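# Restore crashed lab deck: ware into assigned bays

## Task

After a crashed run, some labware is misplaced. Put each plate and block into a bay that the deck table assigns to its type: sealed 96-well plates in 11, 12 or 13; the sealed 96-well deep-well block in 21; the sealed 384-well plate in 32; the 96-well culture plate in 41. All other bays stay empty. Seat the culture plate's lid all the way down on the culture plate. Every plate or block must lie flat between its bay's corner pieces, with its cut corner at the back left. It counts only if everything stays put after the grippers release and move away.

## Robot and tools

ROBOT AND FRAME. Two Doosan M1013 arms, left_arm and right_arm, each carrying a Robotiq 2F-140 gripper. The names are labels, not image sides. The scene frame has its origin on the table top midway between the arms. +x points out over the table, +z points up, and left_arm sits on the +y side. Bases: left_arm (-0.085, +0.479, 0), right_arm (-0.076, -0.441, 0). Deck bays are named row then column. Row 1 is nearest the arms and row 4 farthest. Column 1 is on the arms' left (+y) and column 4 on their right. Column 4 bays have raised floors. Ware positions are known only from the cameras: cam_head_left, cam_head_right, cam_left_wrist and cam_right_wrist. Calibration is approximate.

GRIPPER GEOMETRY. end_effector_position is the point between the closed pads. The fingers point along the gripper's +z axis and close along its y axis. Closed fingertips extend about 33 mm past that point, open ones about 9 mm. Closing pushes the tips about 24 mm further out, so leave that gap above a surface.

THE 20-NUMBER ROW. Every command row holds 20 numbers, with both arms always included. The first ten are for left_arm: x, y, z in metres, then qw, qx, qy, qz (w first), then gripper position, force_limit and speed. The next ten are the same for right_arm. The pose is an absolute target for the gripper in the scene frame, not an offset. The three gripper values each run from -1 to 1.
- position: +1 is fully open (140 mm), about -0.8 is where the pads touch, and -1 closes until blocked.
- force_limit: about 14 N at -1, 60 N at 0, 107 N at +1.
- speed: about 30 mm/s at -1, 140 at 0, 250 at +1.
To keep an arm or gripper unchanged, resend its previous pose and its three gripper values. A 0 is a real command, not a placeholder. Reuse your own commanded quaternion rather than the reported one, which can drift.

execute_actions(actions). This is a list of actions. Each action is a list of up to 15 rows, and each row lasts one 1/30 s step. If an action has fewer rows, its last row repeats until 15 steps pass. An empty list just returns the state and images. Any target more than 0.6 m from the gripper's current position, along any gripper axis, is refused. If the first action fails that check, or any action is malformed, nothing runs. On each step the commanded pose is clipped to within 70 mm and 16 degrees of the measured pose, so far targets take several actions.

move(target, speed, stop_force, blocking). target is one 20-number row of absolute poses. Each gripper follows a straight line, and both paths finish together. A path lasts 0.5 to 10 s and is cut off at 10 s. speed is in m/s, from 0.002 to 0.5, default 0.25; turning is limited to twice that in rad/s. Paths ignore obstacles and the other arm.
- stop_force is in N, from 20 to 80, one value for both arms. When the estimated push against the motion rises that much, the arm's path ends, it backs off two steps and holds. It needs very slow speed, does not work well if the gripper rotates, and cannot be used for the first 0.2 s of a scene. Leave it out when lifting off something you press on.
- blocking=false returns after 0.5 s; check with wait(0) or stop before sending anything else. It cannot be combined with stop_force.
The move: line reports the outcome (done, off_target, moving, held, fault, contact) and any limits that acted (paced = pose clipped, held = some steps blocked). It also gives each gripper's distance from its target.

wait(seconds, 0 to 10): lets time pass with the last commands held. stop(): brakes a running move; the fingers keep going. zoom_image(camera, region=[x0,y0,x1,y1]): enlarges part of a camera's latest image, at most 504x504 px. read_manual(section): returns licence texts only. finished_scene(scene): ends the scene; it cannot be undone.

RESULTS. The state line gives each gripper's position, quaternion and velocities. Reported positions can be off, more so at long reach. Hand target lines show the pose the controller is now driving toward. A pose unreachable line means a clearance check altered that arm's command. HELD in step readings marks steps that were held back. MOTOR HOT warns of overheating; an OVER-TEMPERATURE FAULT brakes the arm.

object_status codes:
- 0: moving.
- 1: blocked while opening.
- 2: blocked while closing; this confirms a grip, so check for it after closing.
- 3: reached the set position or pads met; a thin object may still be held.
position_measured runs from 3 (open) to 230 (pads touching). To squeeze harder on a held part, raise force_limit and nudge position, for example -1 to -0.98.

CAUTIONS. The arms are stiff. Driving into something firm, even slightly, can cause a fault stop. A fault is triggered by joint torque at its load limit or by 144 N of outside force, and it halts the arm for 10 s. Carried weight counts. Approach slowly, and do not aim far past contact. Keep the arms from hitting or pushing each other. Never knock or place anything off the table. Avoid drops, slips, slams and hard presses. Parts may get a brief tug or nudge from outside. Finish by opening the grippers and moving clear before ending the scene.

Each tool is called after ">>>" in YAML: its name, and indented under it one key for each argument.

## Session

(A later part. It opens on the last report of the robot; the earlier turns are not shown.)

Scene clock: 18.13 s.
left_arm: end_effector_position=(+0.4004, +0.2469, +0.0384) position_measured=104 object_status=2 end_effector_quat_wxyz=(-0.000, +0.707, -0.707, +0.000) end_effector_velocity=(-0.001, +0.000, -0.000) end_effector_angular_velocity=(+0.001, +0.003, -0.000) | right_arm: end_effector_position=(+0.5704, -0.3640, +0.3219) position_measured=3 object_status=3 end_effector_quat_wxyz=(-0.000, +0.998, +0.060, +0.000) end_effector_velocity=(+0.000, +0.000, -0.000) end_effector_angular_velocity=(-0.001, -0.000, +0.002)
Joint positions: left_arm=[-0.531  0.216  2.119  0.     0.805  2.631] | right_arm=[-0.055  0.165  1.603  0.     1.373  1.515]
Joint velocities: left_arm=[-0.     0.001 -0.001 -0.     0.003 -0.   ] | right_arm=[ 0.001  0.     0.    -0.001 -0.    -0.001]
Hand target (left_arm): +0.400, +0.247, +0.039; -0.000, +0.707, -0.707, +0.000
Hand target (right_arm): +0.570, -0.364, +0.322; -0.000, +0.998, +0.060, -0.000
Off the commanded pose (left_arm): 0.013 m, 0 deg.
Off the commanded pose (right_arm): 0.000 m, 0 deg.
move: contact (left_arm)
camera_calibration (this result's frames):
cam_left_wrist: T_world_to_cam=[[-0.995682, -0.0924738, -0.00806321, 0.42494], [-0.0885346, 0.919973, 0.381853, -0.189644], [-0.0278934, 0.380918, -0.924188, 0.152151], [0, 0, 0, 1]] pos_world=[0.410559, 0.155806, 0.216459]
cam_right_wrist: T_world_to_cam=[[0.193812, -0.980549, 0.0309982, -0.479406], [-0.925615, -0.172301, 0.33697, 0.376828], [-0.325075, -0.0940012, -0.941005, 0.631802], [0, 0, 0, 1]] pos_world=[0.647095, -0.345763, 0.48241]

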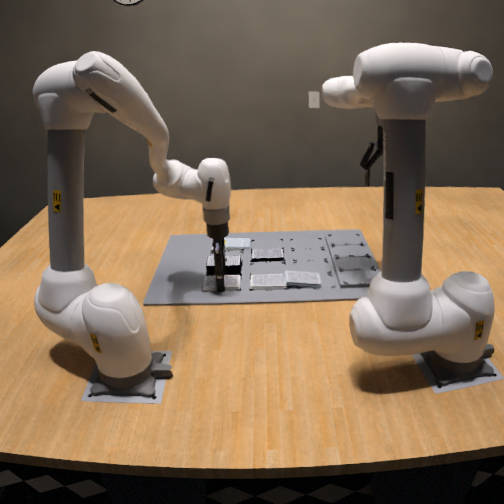

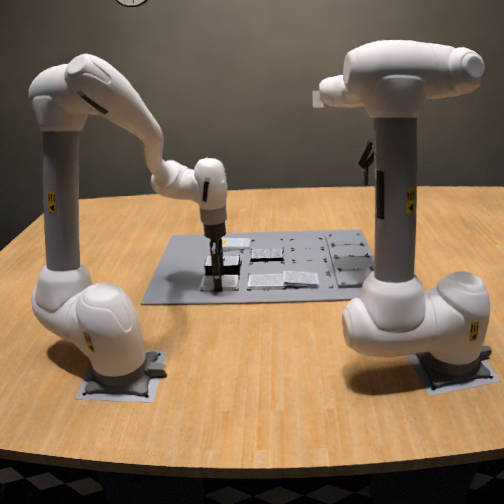

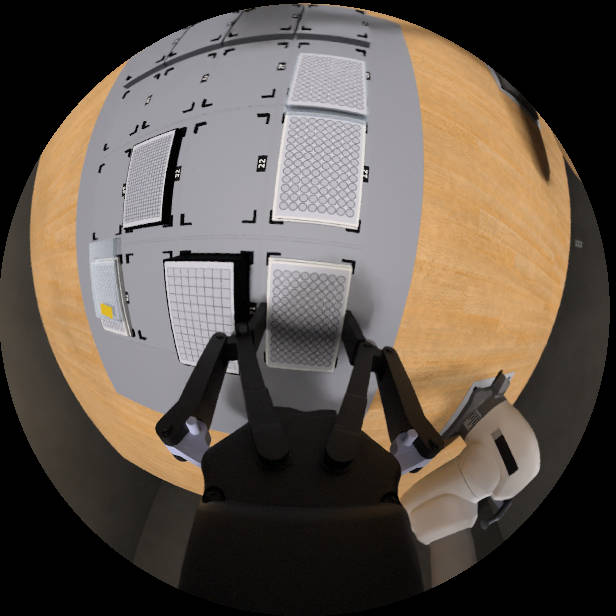

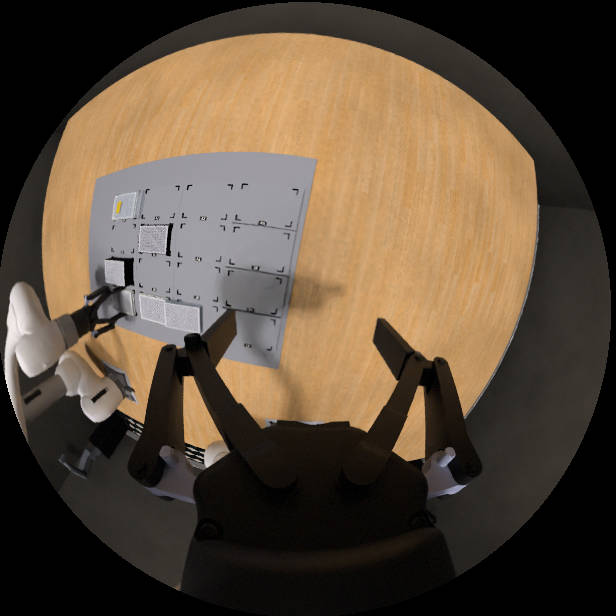

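>>> move:
  target: [0.4003,0.2485,0.043,0,0.7145,-0.6997,0,-1,-0.3,-0.5,0.5704,-0.364,0.3219,0,0.998,0.06,0,1,0,0]
  speed: 0.02

>>> move:
  target: [0.4003,0.2485,0.025,0,0.7145,-0.6997,0,-1,-0.3,-0.5,0.5704,-0.364,0.3219,0,0.998,0.06,0,1,0,0]
  speed: 0.008
  stop_force: 20

>>> zoom_image:
  camera: "cam_left_wrist"
  region: [200, 200, 420, 400]

Scene clock: 19.33 s.
left_arm: end_effector_position=(+0.4003, +0.2485, +0.0430) position_measured=105 object_status=2 end_effector_quat_wxyz=(-0.000, +0.714, -0.700, +0.000) end_effector_velocity=(-0.000, +0.000, -0.000) end_effector_angular_velocity=(+0.001, +0.001, -0.000) | right_arm: end_effector_position=(+0.5704, -0.3640, +0.3219) position_measured=3 object_status=3 end_effector_quat_wxyz=(-0.000, +0.998, +0.060, -0.000) end_effector_velocity=(-0.000, +0.000, -0.000) end_effector_angular_velocity=(-0.000, +0.001, -0.001)
Joint positions: left_arm=[-0.529  0.21   2.117  0.     0.815  2.613] | right_arm=[-0.055  0.165  1.603  0.     1.373  1.515]
Joint velocities: left_arm=[0.    0.001 0.    0.    0.001 0.   ] | right_arm=[ 0.     0.     0.    -0.     0.001  0.001]
Hand target (left_arm): +0.400, +0.248, +0.043; +0.000, +0.714, -0.700, +0.000
Hand target (right_arm): +0.570, -0.364, +0.322; -0.000, +0.998, +0.060, -0.000
Off the commanded pose (left_arm): 0.000 m, 0 deg.
Off the commanded pose (right_arm): 0.000 m, 0 deg.
move: done
camera_calibration (this result's frames):
cam_left_wrist: T_world_to_cam=[[-0.993518, -0.113403, -0.00780243, 0.429385], [-0.107766, 0.917849, 0.38202, -0.184704], [-0.0361607, 0.380385, -0.924121, 0.159237], [0, 0, 0, 1]] pos_world=[0.412455, 0.157652, 0.221065]
cam_right_wrist: T_world_to_cam=[[0.193812, -0.980549, 0.0309982, -0.479406], [-0.925615, -0.172301, 0.33697, 0.376828], [-0.325075, -0.0940013, -0.941005, 0.631802], [0, 0, 0, 1]] pos_world=[0.647095, -0.345763, 0.48241]

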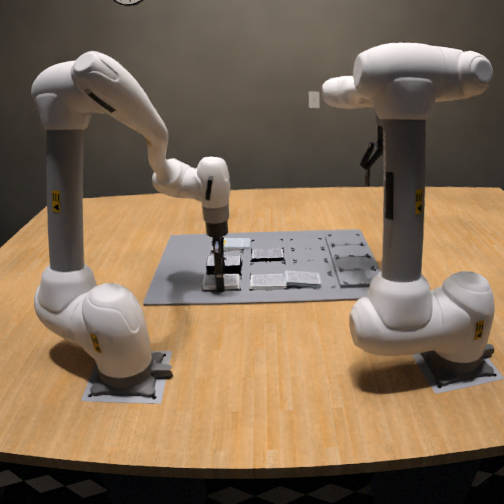

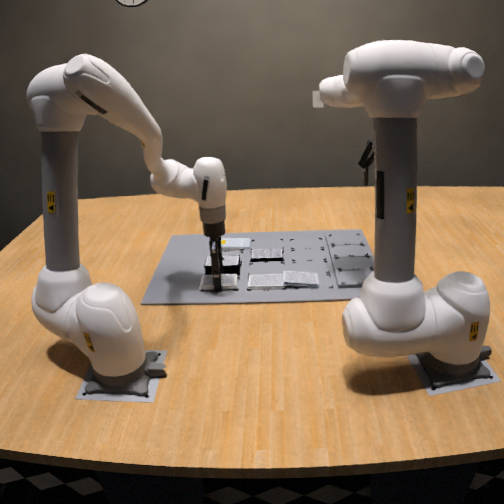

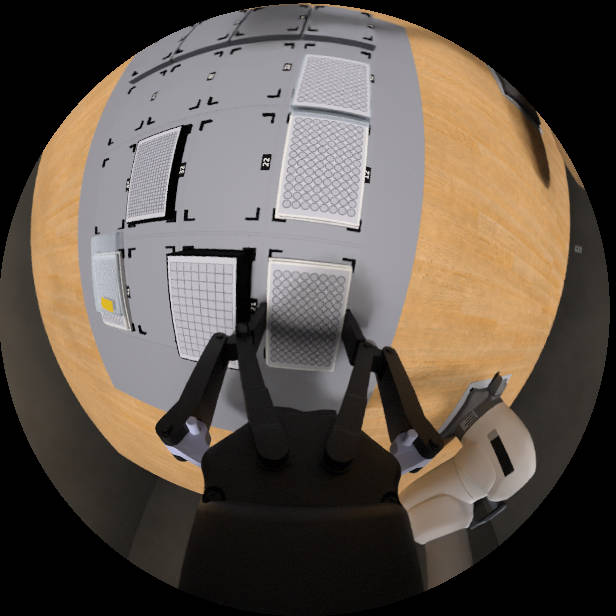

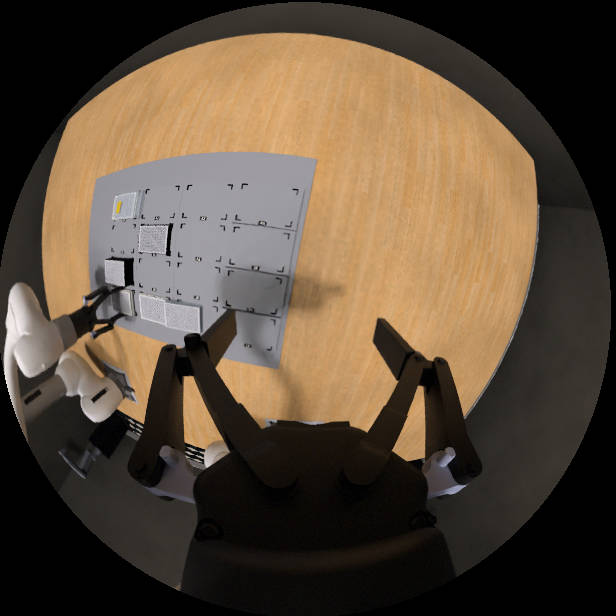

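Scene clock: 20.23 s.
left_arm: end_effector_position=(+0.4002, +0.2486, +0.0383) position_measured=105 object_status=2 end_effector_quat_wxyz=(+0.000, +0.714, -0.700, -0.000) end_effector_velocity=(+0.000, +0.000, -0.000) end_effector_angular_velocity=(+0.002, +0.001, -0.001) | right_arm: end_effector_position=(+0.5704, -0.3640, +0.3219) position_measured=3 object_status=3 end_effector_quat_wxyz=(-0.000, +0.998, +0.060, +0.000) end_effector_velocity=(+0.000, -0.000, -0.000) end_effector_angular_velocity=(-0.000, -0.001, +0.000)
Joint positions: left_arm=[-0.529  0.216  2.121  0.     0.805  2.613] | right_arm=[-0.055  0.165  1.603  0.     1.373  1.515]
Joint velocities: left_arm=[ 0.     0.001 -0.001  0.002  0.002 -0.001] | right_arm=[ 0.     0.    -0.    -0.    -0.001 -0.   ]
Hand target (left_arm): +0.400, +0.249, +0.038; +0.000, +0.714, -0.700, -0.000
Hand target (right_arm): +0.570, -0.364, +0.322; -0.000, +0.998, +0.060, -0.000
Off the commanded pose (left_arm): 0.013 m, 0 deg.
Off the commanded pose (right_arm): 0.000 m, 0 deg.
move: contact (left_arm)
camera_calibration (this result's frames):
cam_left_wrist: T_world_to_cam=[[-0.993517, -0.113422, -0.00769896, 0.429279], [-0.107741, 0.917824, 0.382089, -0.182968], [-0.0362709, 0.380441, -0.924094, 0.154902], [0, 0, 0, 1]] pos_world=[0.412401, 0.157691, 0.216359]
cam_right_wrist: T_world_to_cam=[[0.193812, -0.980549, 0.0309981, -0.479406], [-0.925615, -0.172301, 0.33697, 0.376828], [-0.325075, -0.0940011, -0.941005, 0.631802], [0, 0, 0, 1]] pos_world=[0.647095, -0.345763, 0.48241]

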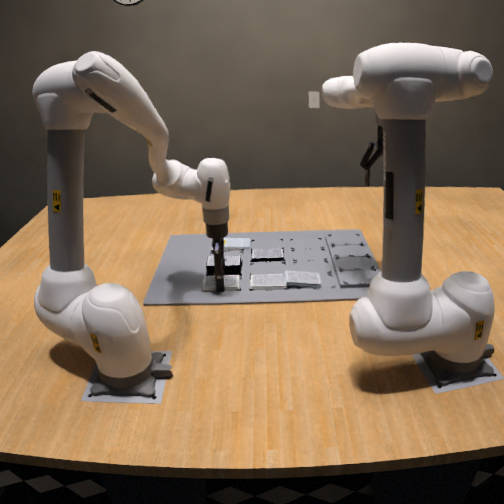

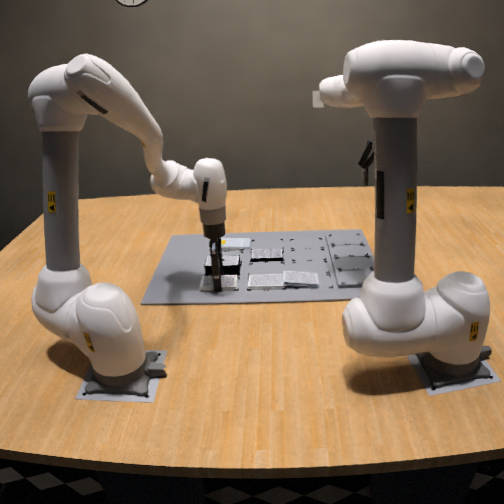

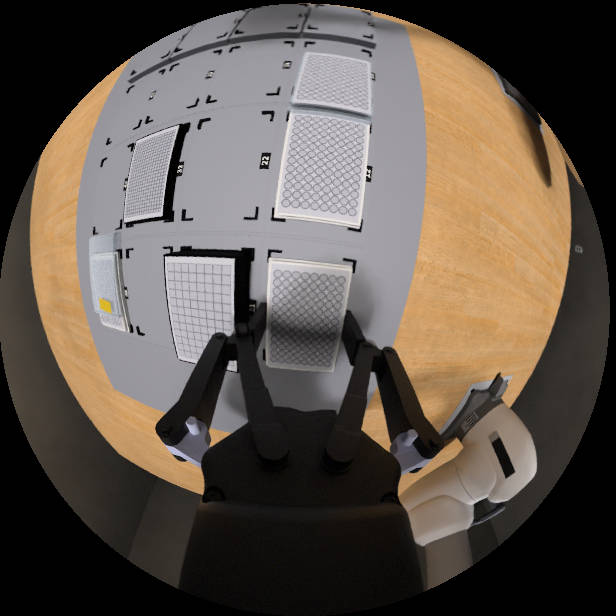

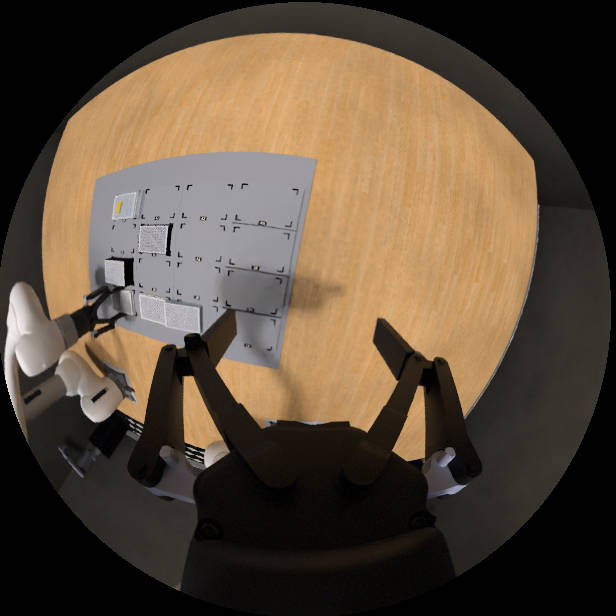

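Region (200, 200, 420, 400) of cam_left_wrist's 616x616 image, scaled by 2.291, with more detail than that image has; it fills the top 458 rows of this view, and the rest is white.

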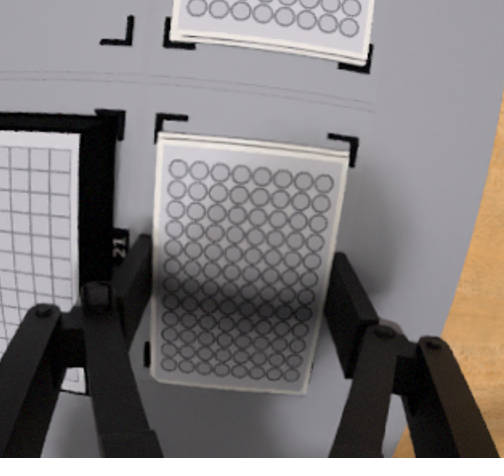

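>>> move:
  target: [0.4003,0.2478,0.043,0,0.709,-0.7052,0,-1,-0.3,-0.5,0.5704,-0.364,0.3219,0,0.998,0.06,0,1,0,0]
  speed: 0.02

>>> move:
  target: [0.4003,0.2478,0.025,0,0.709,-0.7052,0,-1,-0.3,-0.5,0.5704,-0.364,0.3219,0,0.998,0.06,0,1,0,0]
  speed: 0.008
  stop_force: 20

>>> zoom_image:
  camera: "cam_left_wrist"
  region: [200, 200, 420, 400]

>>> zoom_image:
  camera: "cam_head_left"
  region: [180, 240, 280, 300]

Scene clock: 21.33 s.
left_arm: end_effector_position=(+0.4003, +0.2478, +0.0430) position_measured=105 object_status=2 end_effector_quat_wxyz=(-0.000, +0.709, -0.705, -0.000) end_effector_velocity=(-0.000, +0.000, -0.001) end_effector_angular_velocity=(+0.001, +0.001, -0.001) | right_arm: end_effector_position=(+0.5704, -0.3640, +0.3219) position_measured=3 object_status=3 end_effector_quat_wxyz=(-0.000, +0.998, +0.060, +0.000) end_effector_velocity=(+0.000, -0.001, +0.000) end_effector_angular_velocity=(+0.000, -0.001, -0.002)
Joint positions: left_arm=[-0.53   0.21   2.117  0.     0.815  2.627] | right_arm=[-0.055  0.165  1.603  0.     1.373  1.515]
Joint velocities: left_arm=[-0.001  0.001  0.     0.001  0.    -0.   ] | right_arm=[-0.001 -0.    -0.     0.    -0.     0.   ]
Hand target (left_arm): +0.400, +0.248, +0.043; +0.000, +0.709, -0.705, +0.000
Hand target (right_arm): +0.570, -0.364, +0.322; -0.000, +0.998, +0.060, -0.000
Off the commanded pose (left_arm): 0.000 m, 0 deg.
Off the commanded pose (right_arm): 0.000 m, 0 deg.
move: done
camera_calibration (this result's frames):
cam_left_wrist: T_world_to_cam=[[-0.995162, -0.097941, -0.00778937, 0.426124], [-0.0934761, 0.919411, 0.382028, -0.190165], [-0.0302546, 0.380908, -0.924118, 0.157002], [0, 0, 0, 1]] pos_world=[0.411037, 0.156771, 0.221056]
cam_right_wrist: T_world_to_cam=[[0.193812, -0.980549, 0.0309982, -0.479406], [-0.925615, -0.172301, 0.33697, 0.376828], [-0.325075, -0.0940012, -0.941005, 0.631802], [0, 0, 0, 1]] pos_world=[0.647095, -0.345763, 0.48241]

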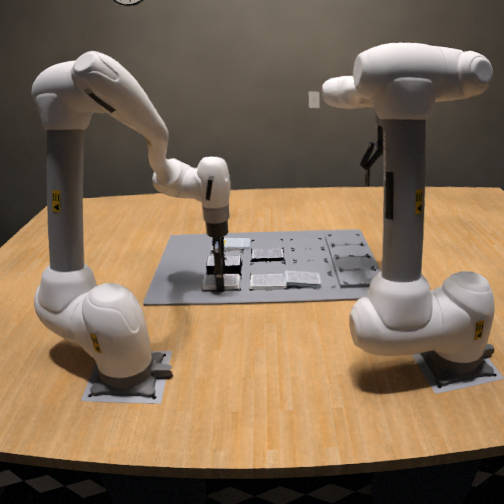

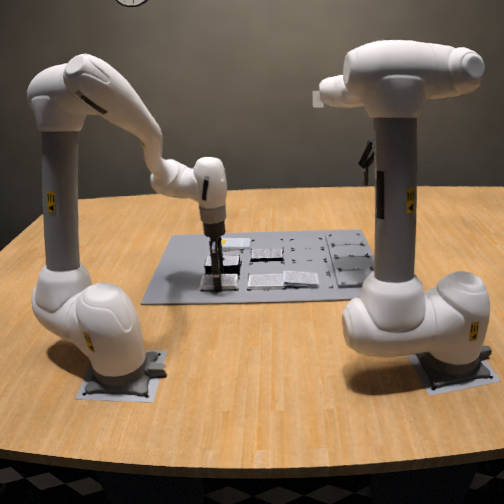

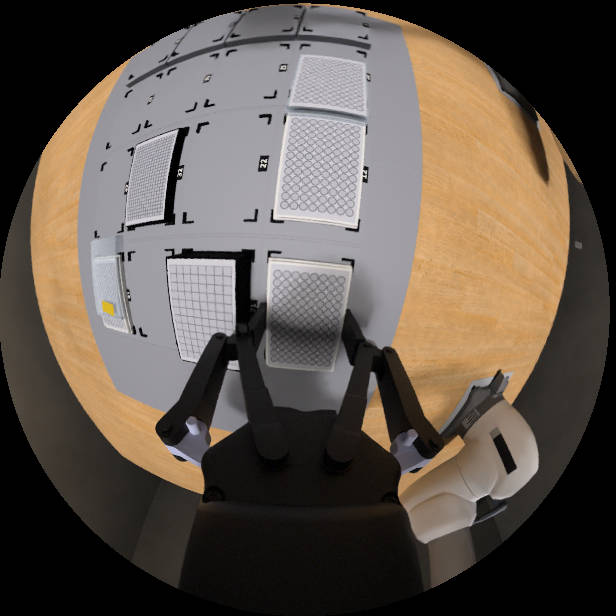

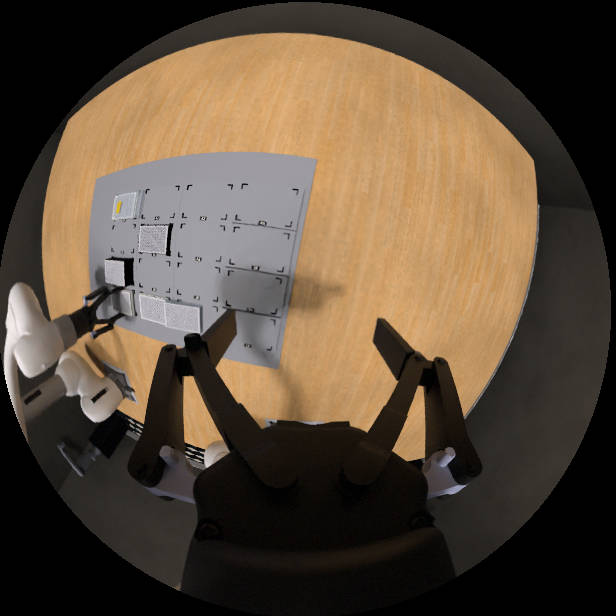

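Scene clock: 22.20 s.
left_arm: end_effector_position=(+0.4002, +0.2479, +0.0385) position_measured=105 object_status=2 end_effector_quat_wxyz=(+0.000, +0.709, -0.705, -0.000) end_effector_velocity=(+0.001, -0.000, -0.000) end_effector_angular_velocity=(-0.000, +0.001, +0.002) | right_arm: end_effector_position=(+0.5704, -0.3640, +0.3219) position_measured=3 object_status=3 end_effector_quat_wxyz=(-0.000, +0.998, +0.060, +0.000) end_effector_velocity=(-0.000, -0.000, -0.000) end_effector_angular_velocity=(-0.000, +0.001, -0.001)
Joint positions: left_arm=[-0.53   0.216  2.12   0.     0.806  2.627] | right_arm=[-0.055  0.165  1.603  0.     1.373  1.515]
Joint velocities: left_arm=[ 0.     0.001 -0.002 -0.001  0.001 -0.001] | right_arm=[-0.     0.    -0.     0.     0.001  0.001]
Hand target (left_arm): +0.400, +0.248, +0.039; -0.000, +0.709, -0.705, -0.000
Hand target (right_arm): +0.570, -0.364, +0.322; -0.000, +0.998, +0.060, -0.000
Off the commanded pose (left_arm): 0.014 m, 0 deg.
Off the commanded pose (right_arm): 0.000 m, 0 deg.
move: contact (left_arm)
camera_calibration (this result's frames):
cam_left_wrist: T_world_to_cam=[[-0.995163, -0.0979324, -0.00767805, 0.426009], [-0.0934231, 0.919384, 0.382106, -0.188524], [-0.0303614, 0.380975, -0.924087, 0.152878], [0, 0, 0, 1]] pos_world=[0.410977, 0.156804, 0.216579]
cam_right_wrist: T_world_to_cam=[[0.193812, -0.980549, 0.0309982, -0.479406], [-0.925615, -0.172301, 0.33697, 0.376828], [-0.325075, -0.0940013, -0.941005, 0.631802], [0, 0, 0, 1]] pos_world=[0.647095, -0.345763, 0.48241]

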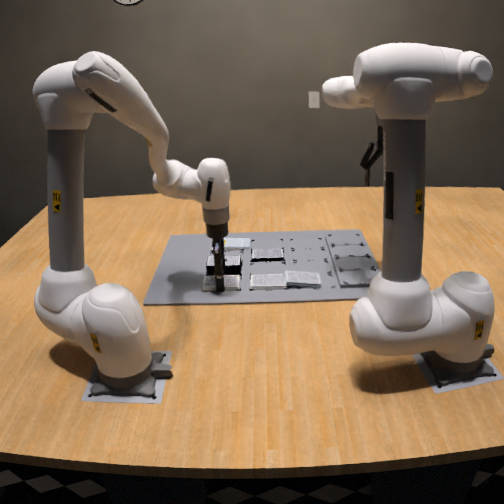

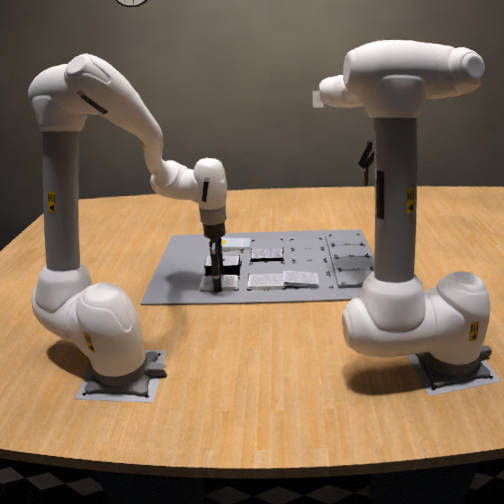

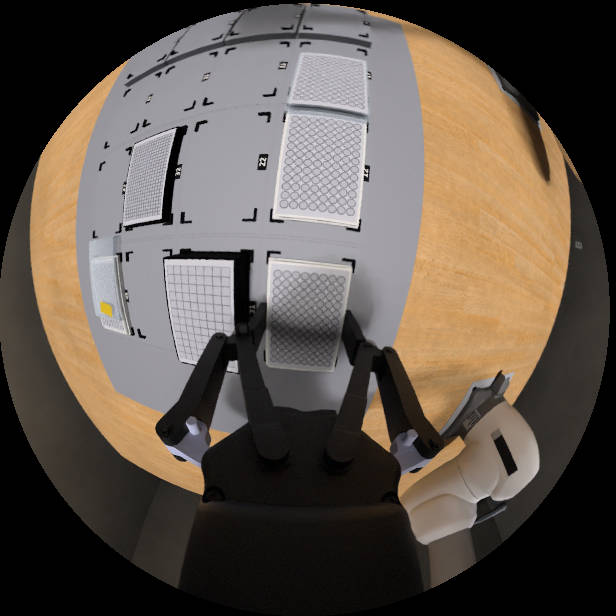

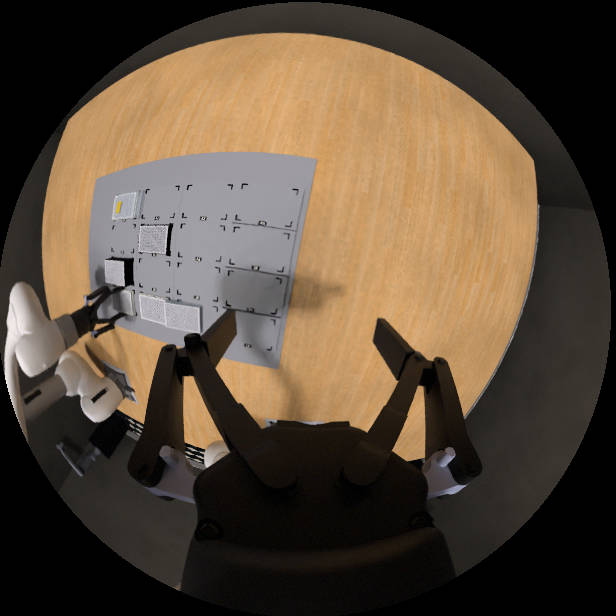

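Region (200, 200, 420, 400) of cam_left_wrist's 616x616 image, scaled by 2.291, with more detail than that image has; it fills the top 458 rows of this view, and the rest is white.

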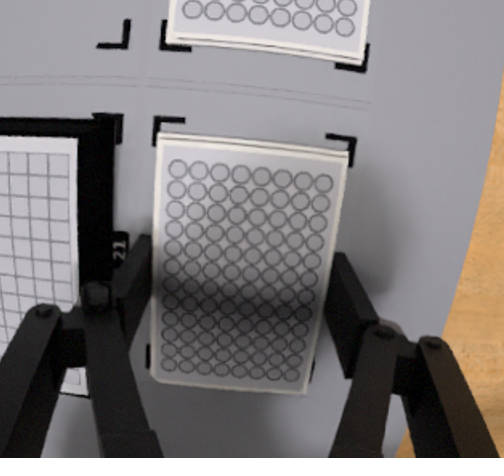

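Region (180, 240, 280, 300) of cam_head_left's 504x504 image, scaled by 5.040, with more detail than that image has; it fills the top 302 rows of this view, and the rest is white.

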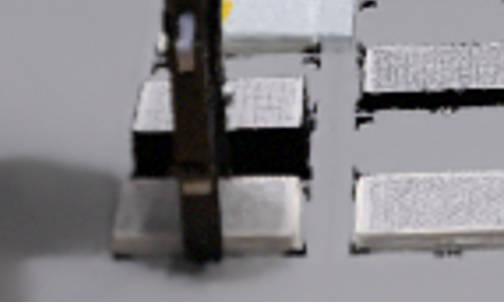

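>>> move:
  target: [0.4003,0.2478,0.039,0,0.709,-0.7052,0,0.3,-0.3,-0.8,0.5704,-0.364,0.3219,0,0.998,0.06,0,1,0,0]
  speed: 0.02

>>> move:
  target: [0.4003,0.2478,0.12,0,0.709,-0.7052,0,0.3,-0.3,-0.8,0.5704,-0.364,0.3219,0,0.998,0.06,0,1,0,0]
  speed: 0.15

>>> zoom_image:
  camera: "cam_left_wrist"
  region: [180, 60, 440, 380]

>>> zoom_image:
  camera: "cam_head_left"
  region: [180, 240, 340, 300]

Scene clock: 23.23 s.
left_arm: end_effector_position=(+0.4003, +0.2478, +0.0390) position_measured=91 object_status=3 end_effector_quat_wxyz=(-0.000, +0.709, -0.705, -0.000) end_effector_velocity=(+0.000, -0.000, +0.001) end_effector_angular_velocity=(-0.001, -0.000, -0.001) | right_arm: end_effector_position=(+0.5704, -0.3640, +0.3219) position_measured=3 object_status=3 end_effector_quat_wxyz=(-0.000, +0.998, +0.060, +0.000) end_effector_velocity=(-0.000, -0.001, +0.000) end_effector_angular_velocity=(-0.000, +0.002, -0.001)
Joint positions: left_arm=[-0.53   0.215  2.12   0.     0.807  2.627] | right_arm=[-0.055  0.165  1.603  0.     1.373  1.515]
Joint velocities: left_arm=[ 0.    -0.001 -0.001 -0.001  0.     0.001] | right_arm=[-0.001 -0.     0.    -0.     0.002 -0.001]
Hand target (left_arm): +0.400, +0.248, +0.039; +0.000, +0.709, -0.705, +0.000
Hand target (right_arm): +0.570, -0.364, +0.322; -0.000, +0.998, +0.060, -0.000
Off the commanded pose (left_arm): 0.000 m, 0 deg.
Off the commanded pose (right_arm): 0.000 m, 0 deg.
move: done
camera_calibration (this result's frames):
cam_left_wrist: T_world_to_cam=[[-0.995163, -0.0979236, -0.0077921, 0.426083], [-0.0934609, 0.919411, 0.382032, -0.188642], [-0.0302458, 0.380913, -0.924116, 0.1533], [0, 0, 0, 1]] pos_world=[0.411028, 0.156769, 0.217054]
cam_right_wrist: T_world_to_cam=[[0.193812, -0.980549, 0.0309982, -0.479406], [-0.925615, -0.172301, 0.33697, 0.376828], [-0.325075, -0.0940012, -0.941005, 0.631802], [0, 0, 0, 1]] pos_world=[0.647095, -0.345763, 0.48241]

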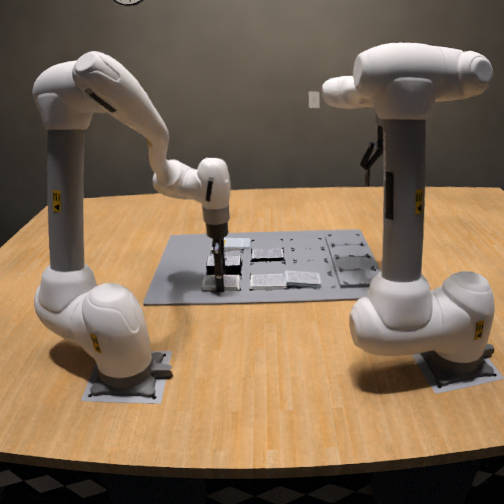

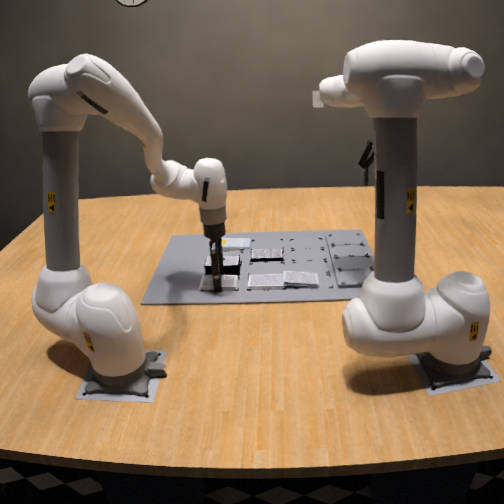

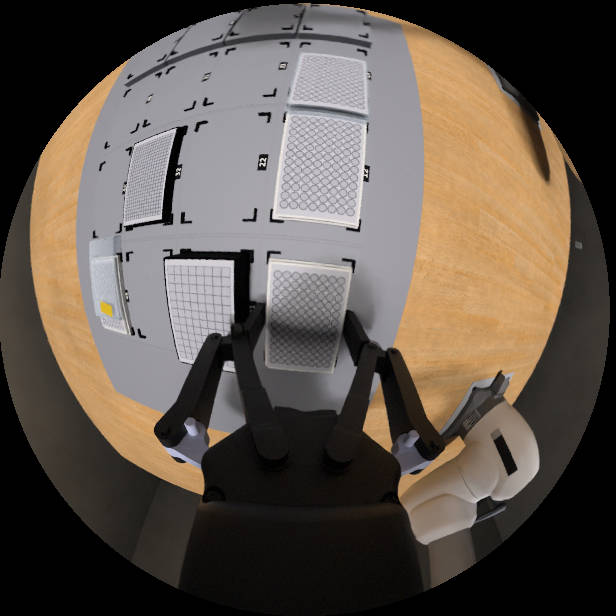

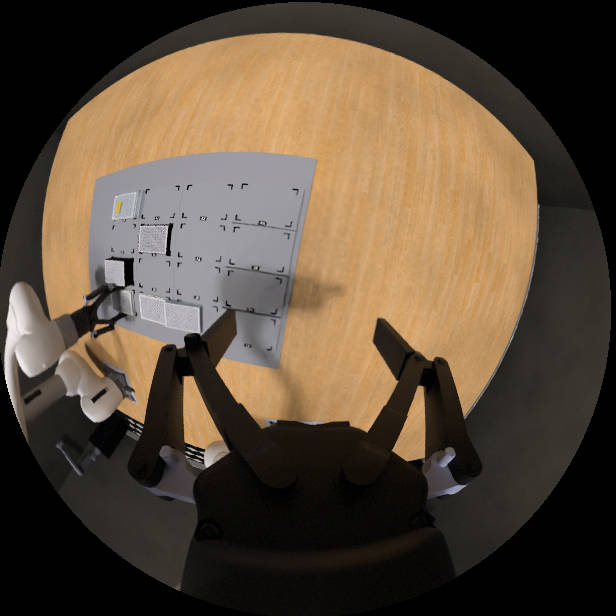

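Scene clock: 24.10 s.
left_arm: end_effector_position=(+0.4003, +0.2478, +0.1201) position_measured=91 object_status=3 end_effector_quat_wxyz=(+0.000, +0.709, -0.705, +0.000) end_effector_velocity=(+0.000, +0.000, -0.000) end_effector_angular_velocity=(+0.000, +0.001, +0.000) | right_arm: end_effector_position=(+0.5704, -0.3640, +0.3219) position_measured=3 object_status=3 end_effector_quat_wxyz=(-0.000, +0.998, +0.060, +0.000) end_effector_velocity=(+0.000, +0.000, -0.000) end_effector_angular_velocity=(-0.000, +0.000, +0.000)
Joint positions: left_arm=[-0.53   0.12   2.05  -0.     0.971  2.627] | right_arm=[-0.055  0.165  1.603  0.     1.373  1.515]
Joint velocities: left_arm=[ 0.001  0.001 -0.001 -0.    -0.     0.   ] | right_arm=[ 0.  0. -0. -0. -0.  0.]
Hand target (left_arm): +0.400, +0.248, +0.120; +0.000, +0.709, -0.705, +0.000
Hand target (right_arm): +0.570, -0.364, +0.322; -0.000, +0.998, +0.060, -0.000
Off the commanded pose (left_arm): 0.000 m, 0 deg.
Off the commanded pose (right_arm): 0.000 m, 0 deg.
move: done
camera_calibration (this result's frames):
cam_left_wrist: T_world_to_cam=[[-0.995176, -0.0977887, -0.00781963, 0.426703], [-0.0933501, 0.919466, 0.381927, -0.219618], [-0.0301582, 0.380815, -0.924159, 0.228256], [0, 0, 0, 1]] pos_world=[0.411028, 0.156734, 0.29816]
cam_right_wrist: T_world_to_cam=[[0.193812, -0.980549, 0.0309983, -0.479406], [-0.925615, -0.172301, 0.33697, 0.376828], [-0.325075, -0.0940013, -0.941005, 0.631802], [0, 0, 0, 1]] pos_world=[0.647095, -0.345763, 0.48241]

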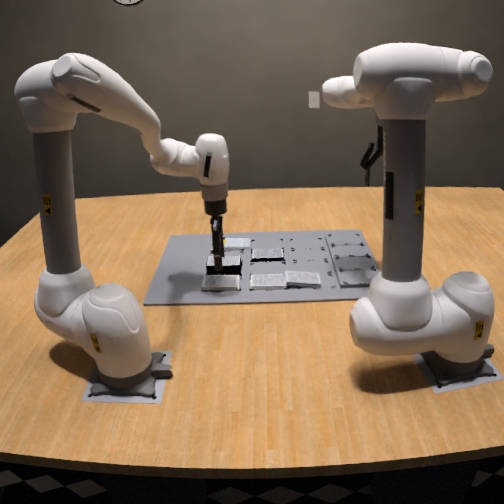

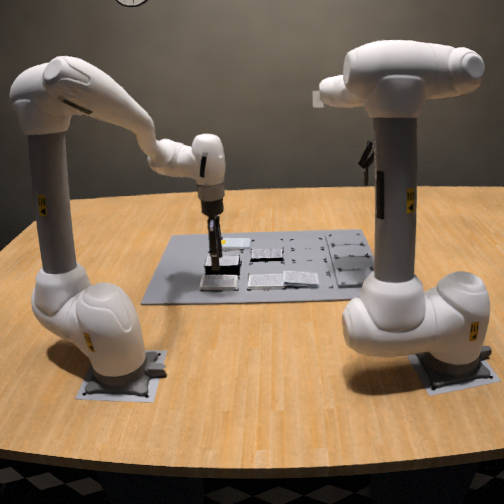

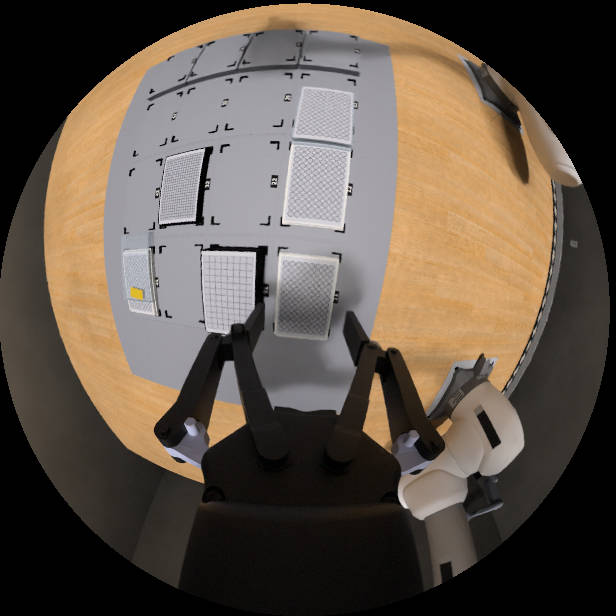

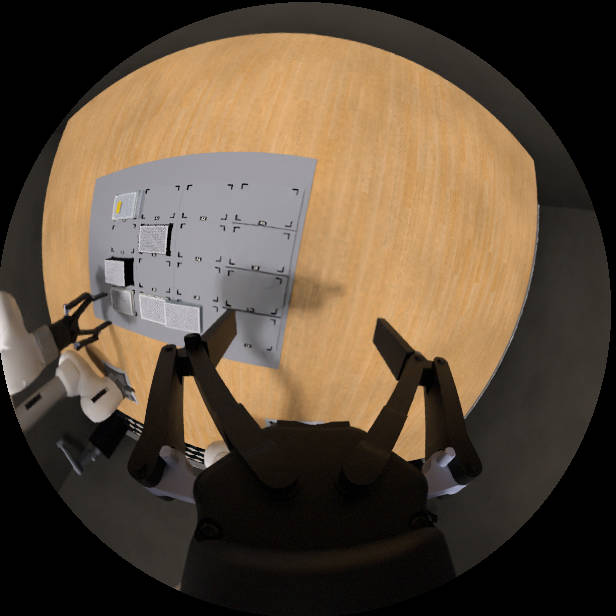

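Region (180, 60, 440, 380) of cam_left_wrist's 616x616 image, scaled by 1.575, with more detail than that image has; it fills the left 410 columns of this view, and the rest is white.

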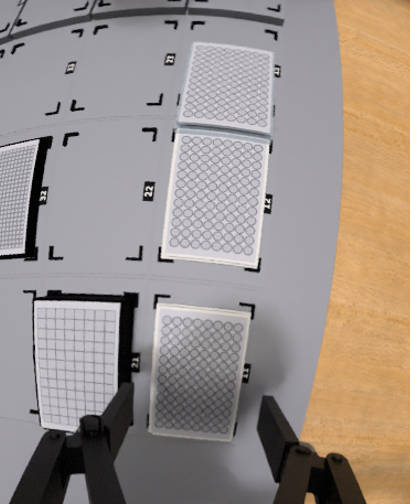

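Region (180, 240, 340, 300) of cam_head_left's 504x504 image, scaled by 3.150, with more detail than that image has; it fills the top 189 rows of this view, and the rest is white.

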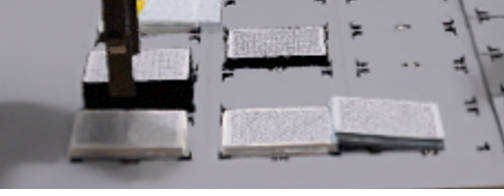

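>>> move:
  target: [0.40,0.37,0.08,0,0.709,-0.7052,0,0.3,-0.3,-0.8,0.5704,-0.364,0.3219,0,0.998,0.06,0,1,0,0]
  speed: 0.3

>>> zoom_image:
  camera: "cam_left_wrist"
  region: [200, 120, 420, 320]

Scene clock: 25.20 s.
left_arm: end_effector_position=(+0.4002, +0.3702, +0.0800) position_measured=91 object_status=3 end_effector_quat_wxyz=(-0.000, +0.709, -0.705, +0.000) end_effector_velocity=(-0.001, -0.000, -0.001) end_effector_angular_velocity=(+0.000, +0.003, -0.000) | right_arm: end_effector_position=(+0.5704, -0.3640, +0.3219) position_measured=3 object_status=3 end_effector_quat_wxyz=(-0.000, +0.998, +0.060, +0.000) end_effector_velocity=(+0.000, +0.000, +0.000) end_effector_angular_velocity=(+0.000, -0.001, -0.000)
Joint positions: left_arm=[-0.311  0.105  2.157  0.     0.879  2.846] | right_arm=[-0.055  0.165  1.603  0.     1.373  1.515]
Joint velocities: left_arm=[-0.     0.001 -0.    -0.001  0.001  0.001] | right_arm=[ 0.    -0.    -0.     0.    -0.001  0.   ]
Hand target (left_arm): +0.400, +0.370, +0.080; -0.000, +0.709, -0.705, +0.000
Hand target (right_arm): +0.570, -0.364, +0.322; -0.000, +0.998, +0.060, -0.000
Off the commanded pose (left_arm): 0.000 m, 0 deg.
Off the commanded pose (right_arm): 0.000 m, 0 deg.
move: done
camera_calibration (this result's frames):
cam_left_wrist: T_world_to_cam=[[-0.995159, -0.0979614, -0.00793213, 0.438272], [-0.0935503, 0.919416, 0.381999, -0.316789], [-0.0301282, 0.380891, -0.924129, 0.144576], [0, 0, 0, 1]] pos_world=[0.41087, 0.279127, 0.258096]
cam_right_wrist: T_world_to_cam=[[0.193812, -0.980549, 0.0309981, -0.479406], [-0.925615, -0.172301, 0.33697, 0.376828], [-0.325075, -0.0940011, -0.941005, 0.631802], [0, 0, 0, 1]] pos_world=[0.647095, -0.345763, 0.48241]

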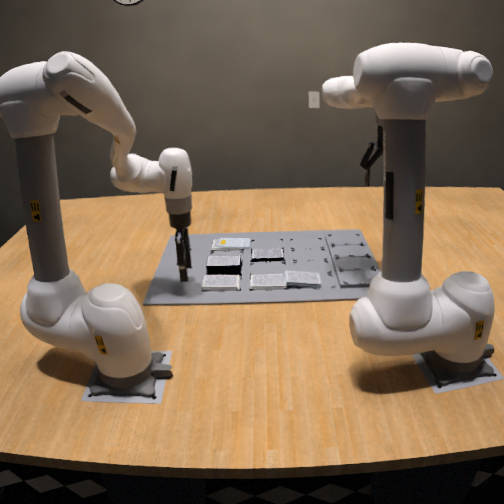

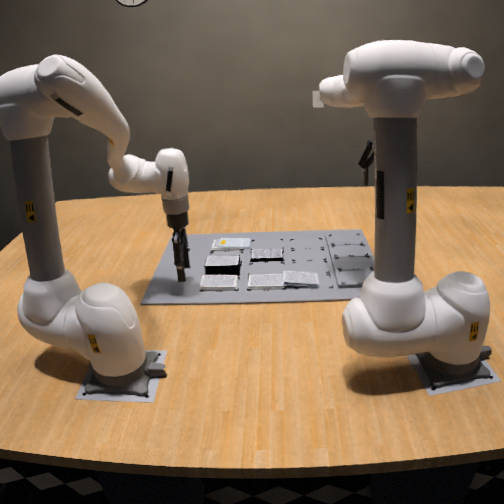

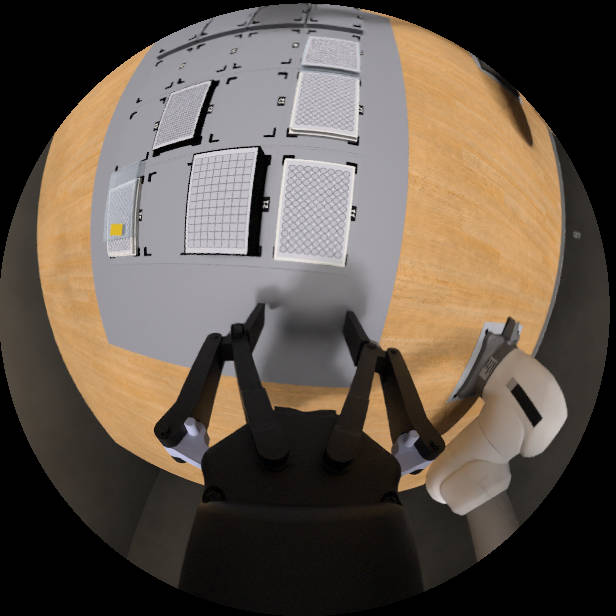

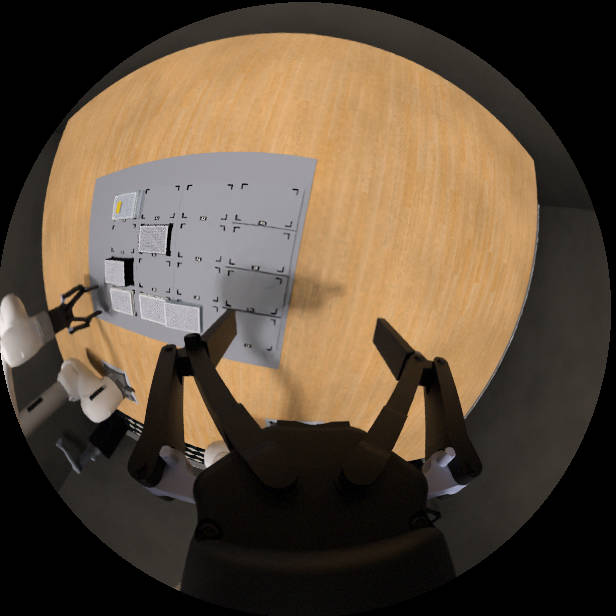

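Region (200, 120, 420, 320) of cam_left_wrist's 616x616 image, scaled by 2.291, with more detail than that image has; it fills the top 458 rows of this view, and the rest is white.

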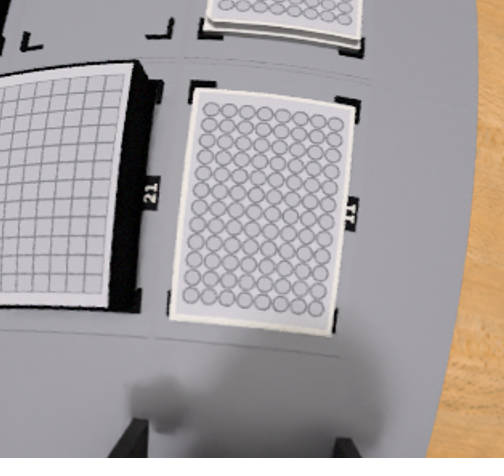

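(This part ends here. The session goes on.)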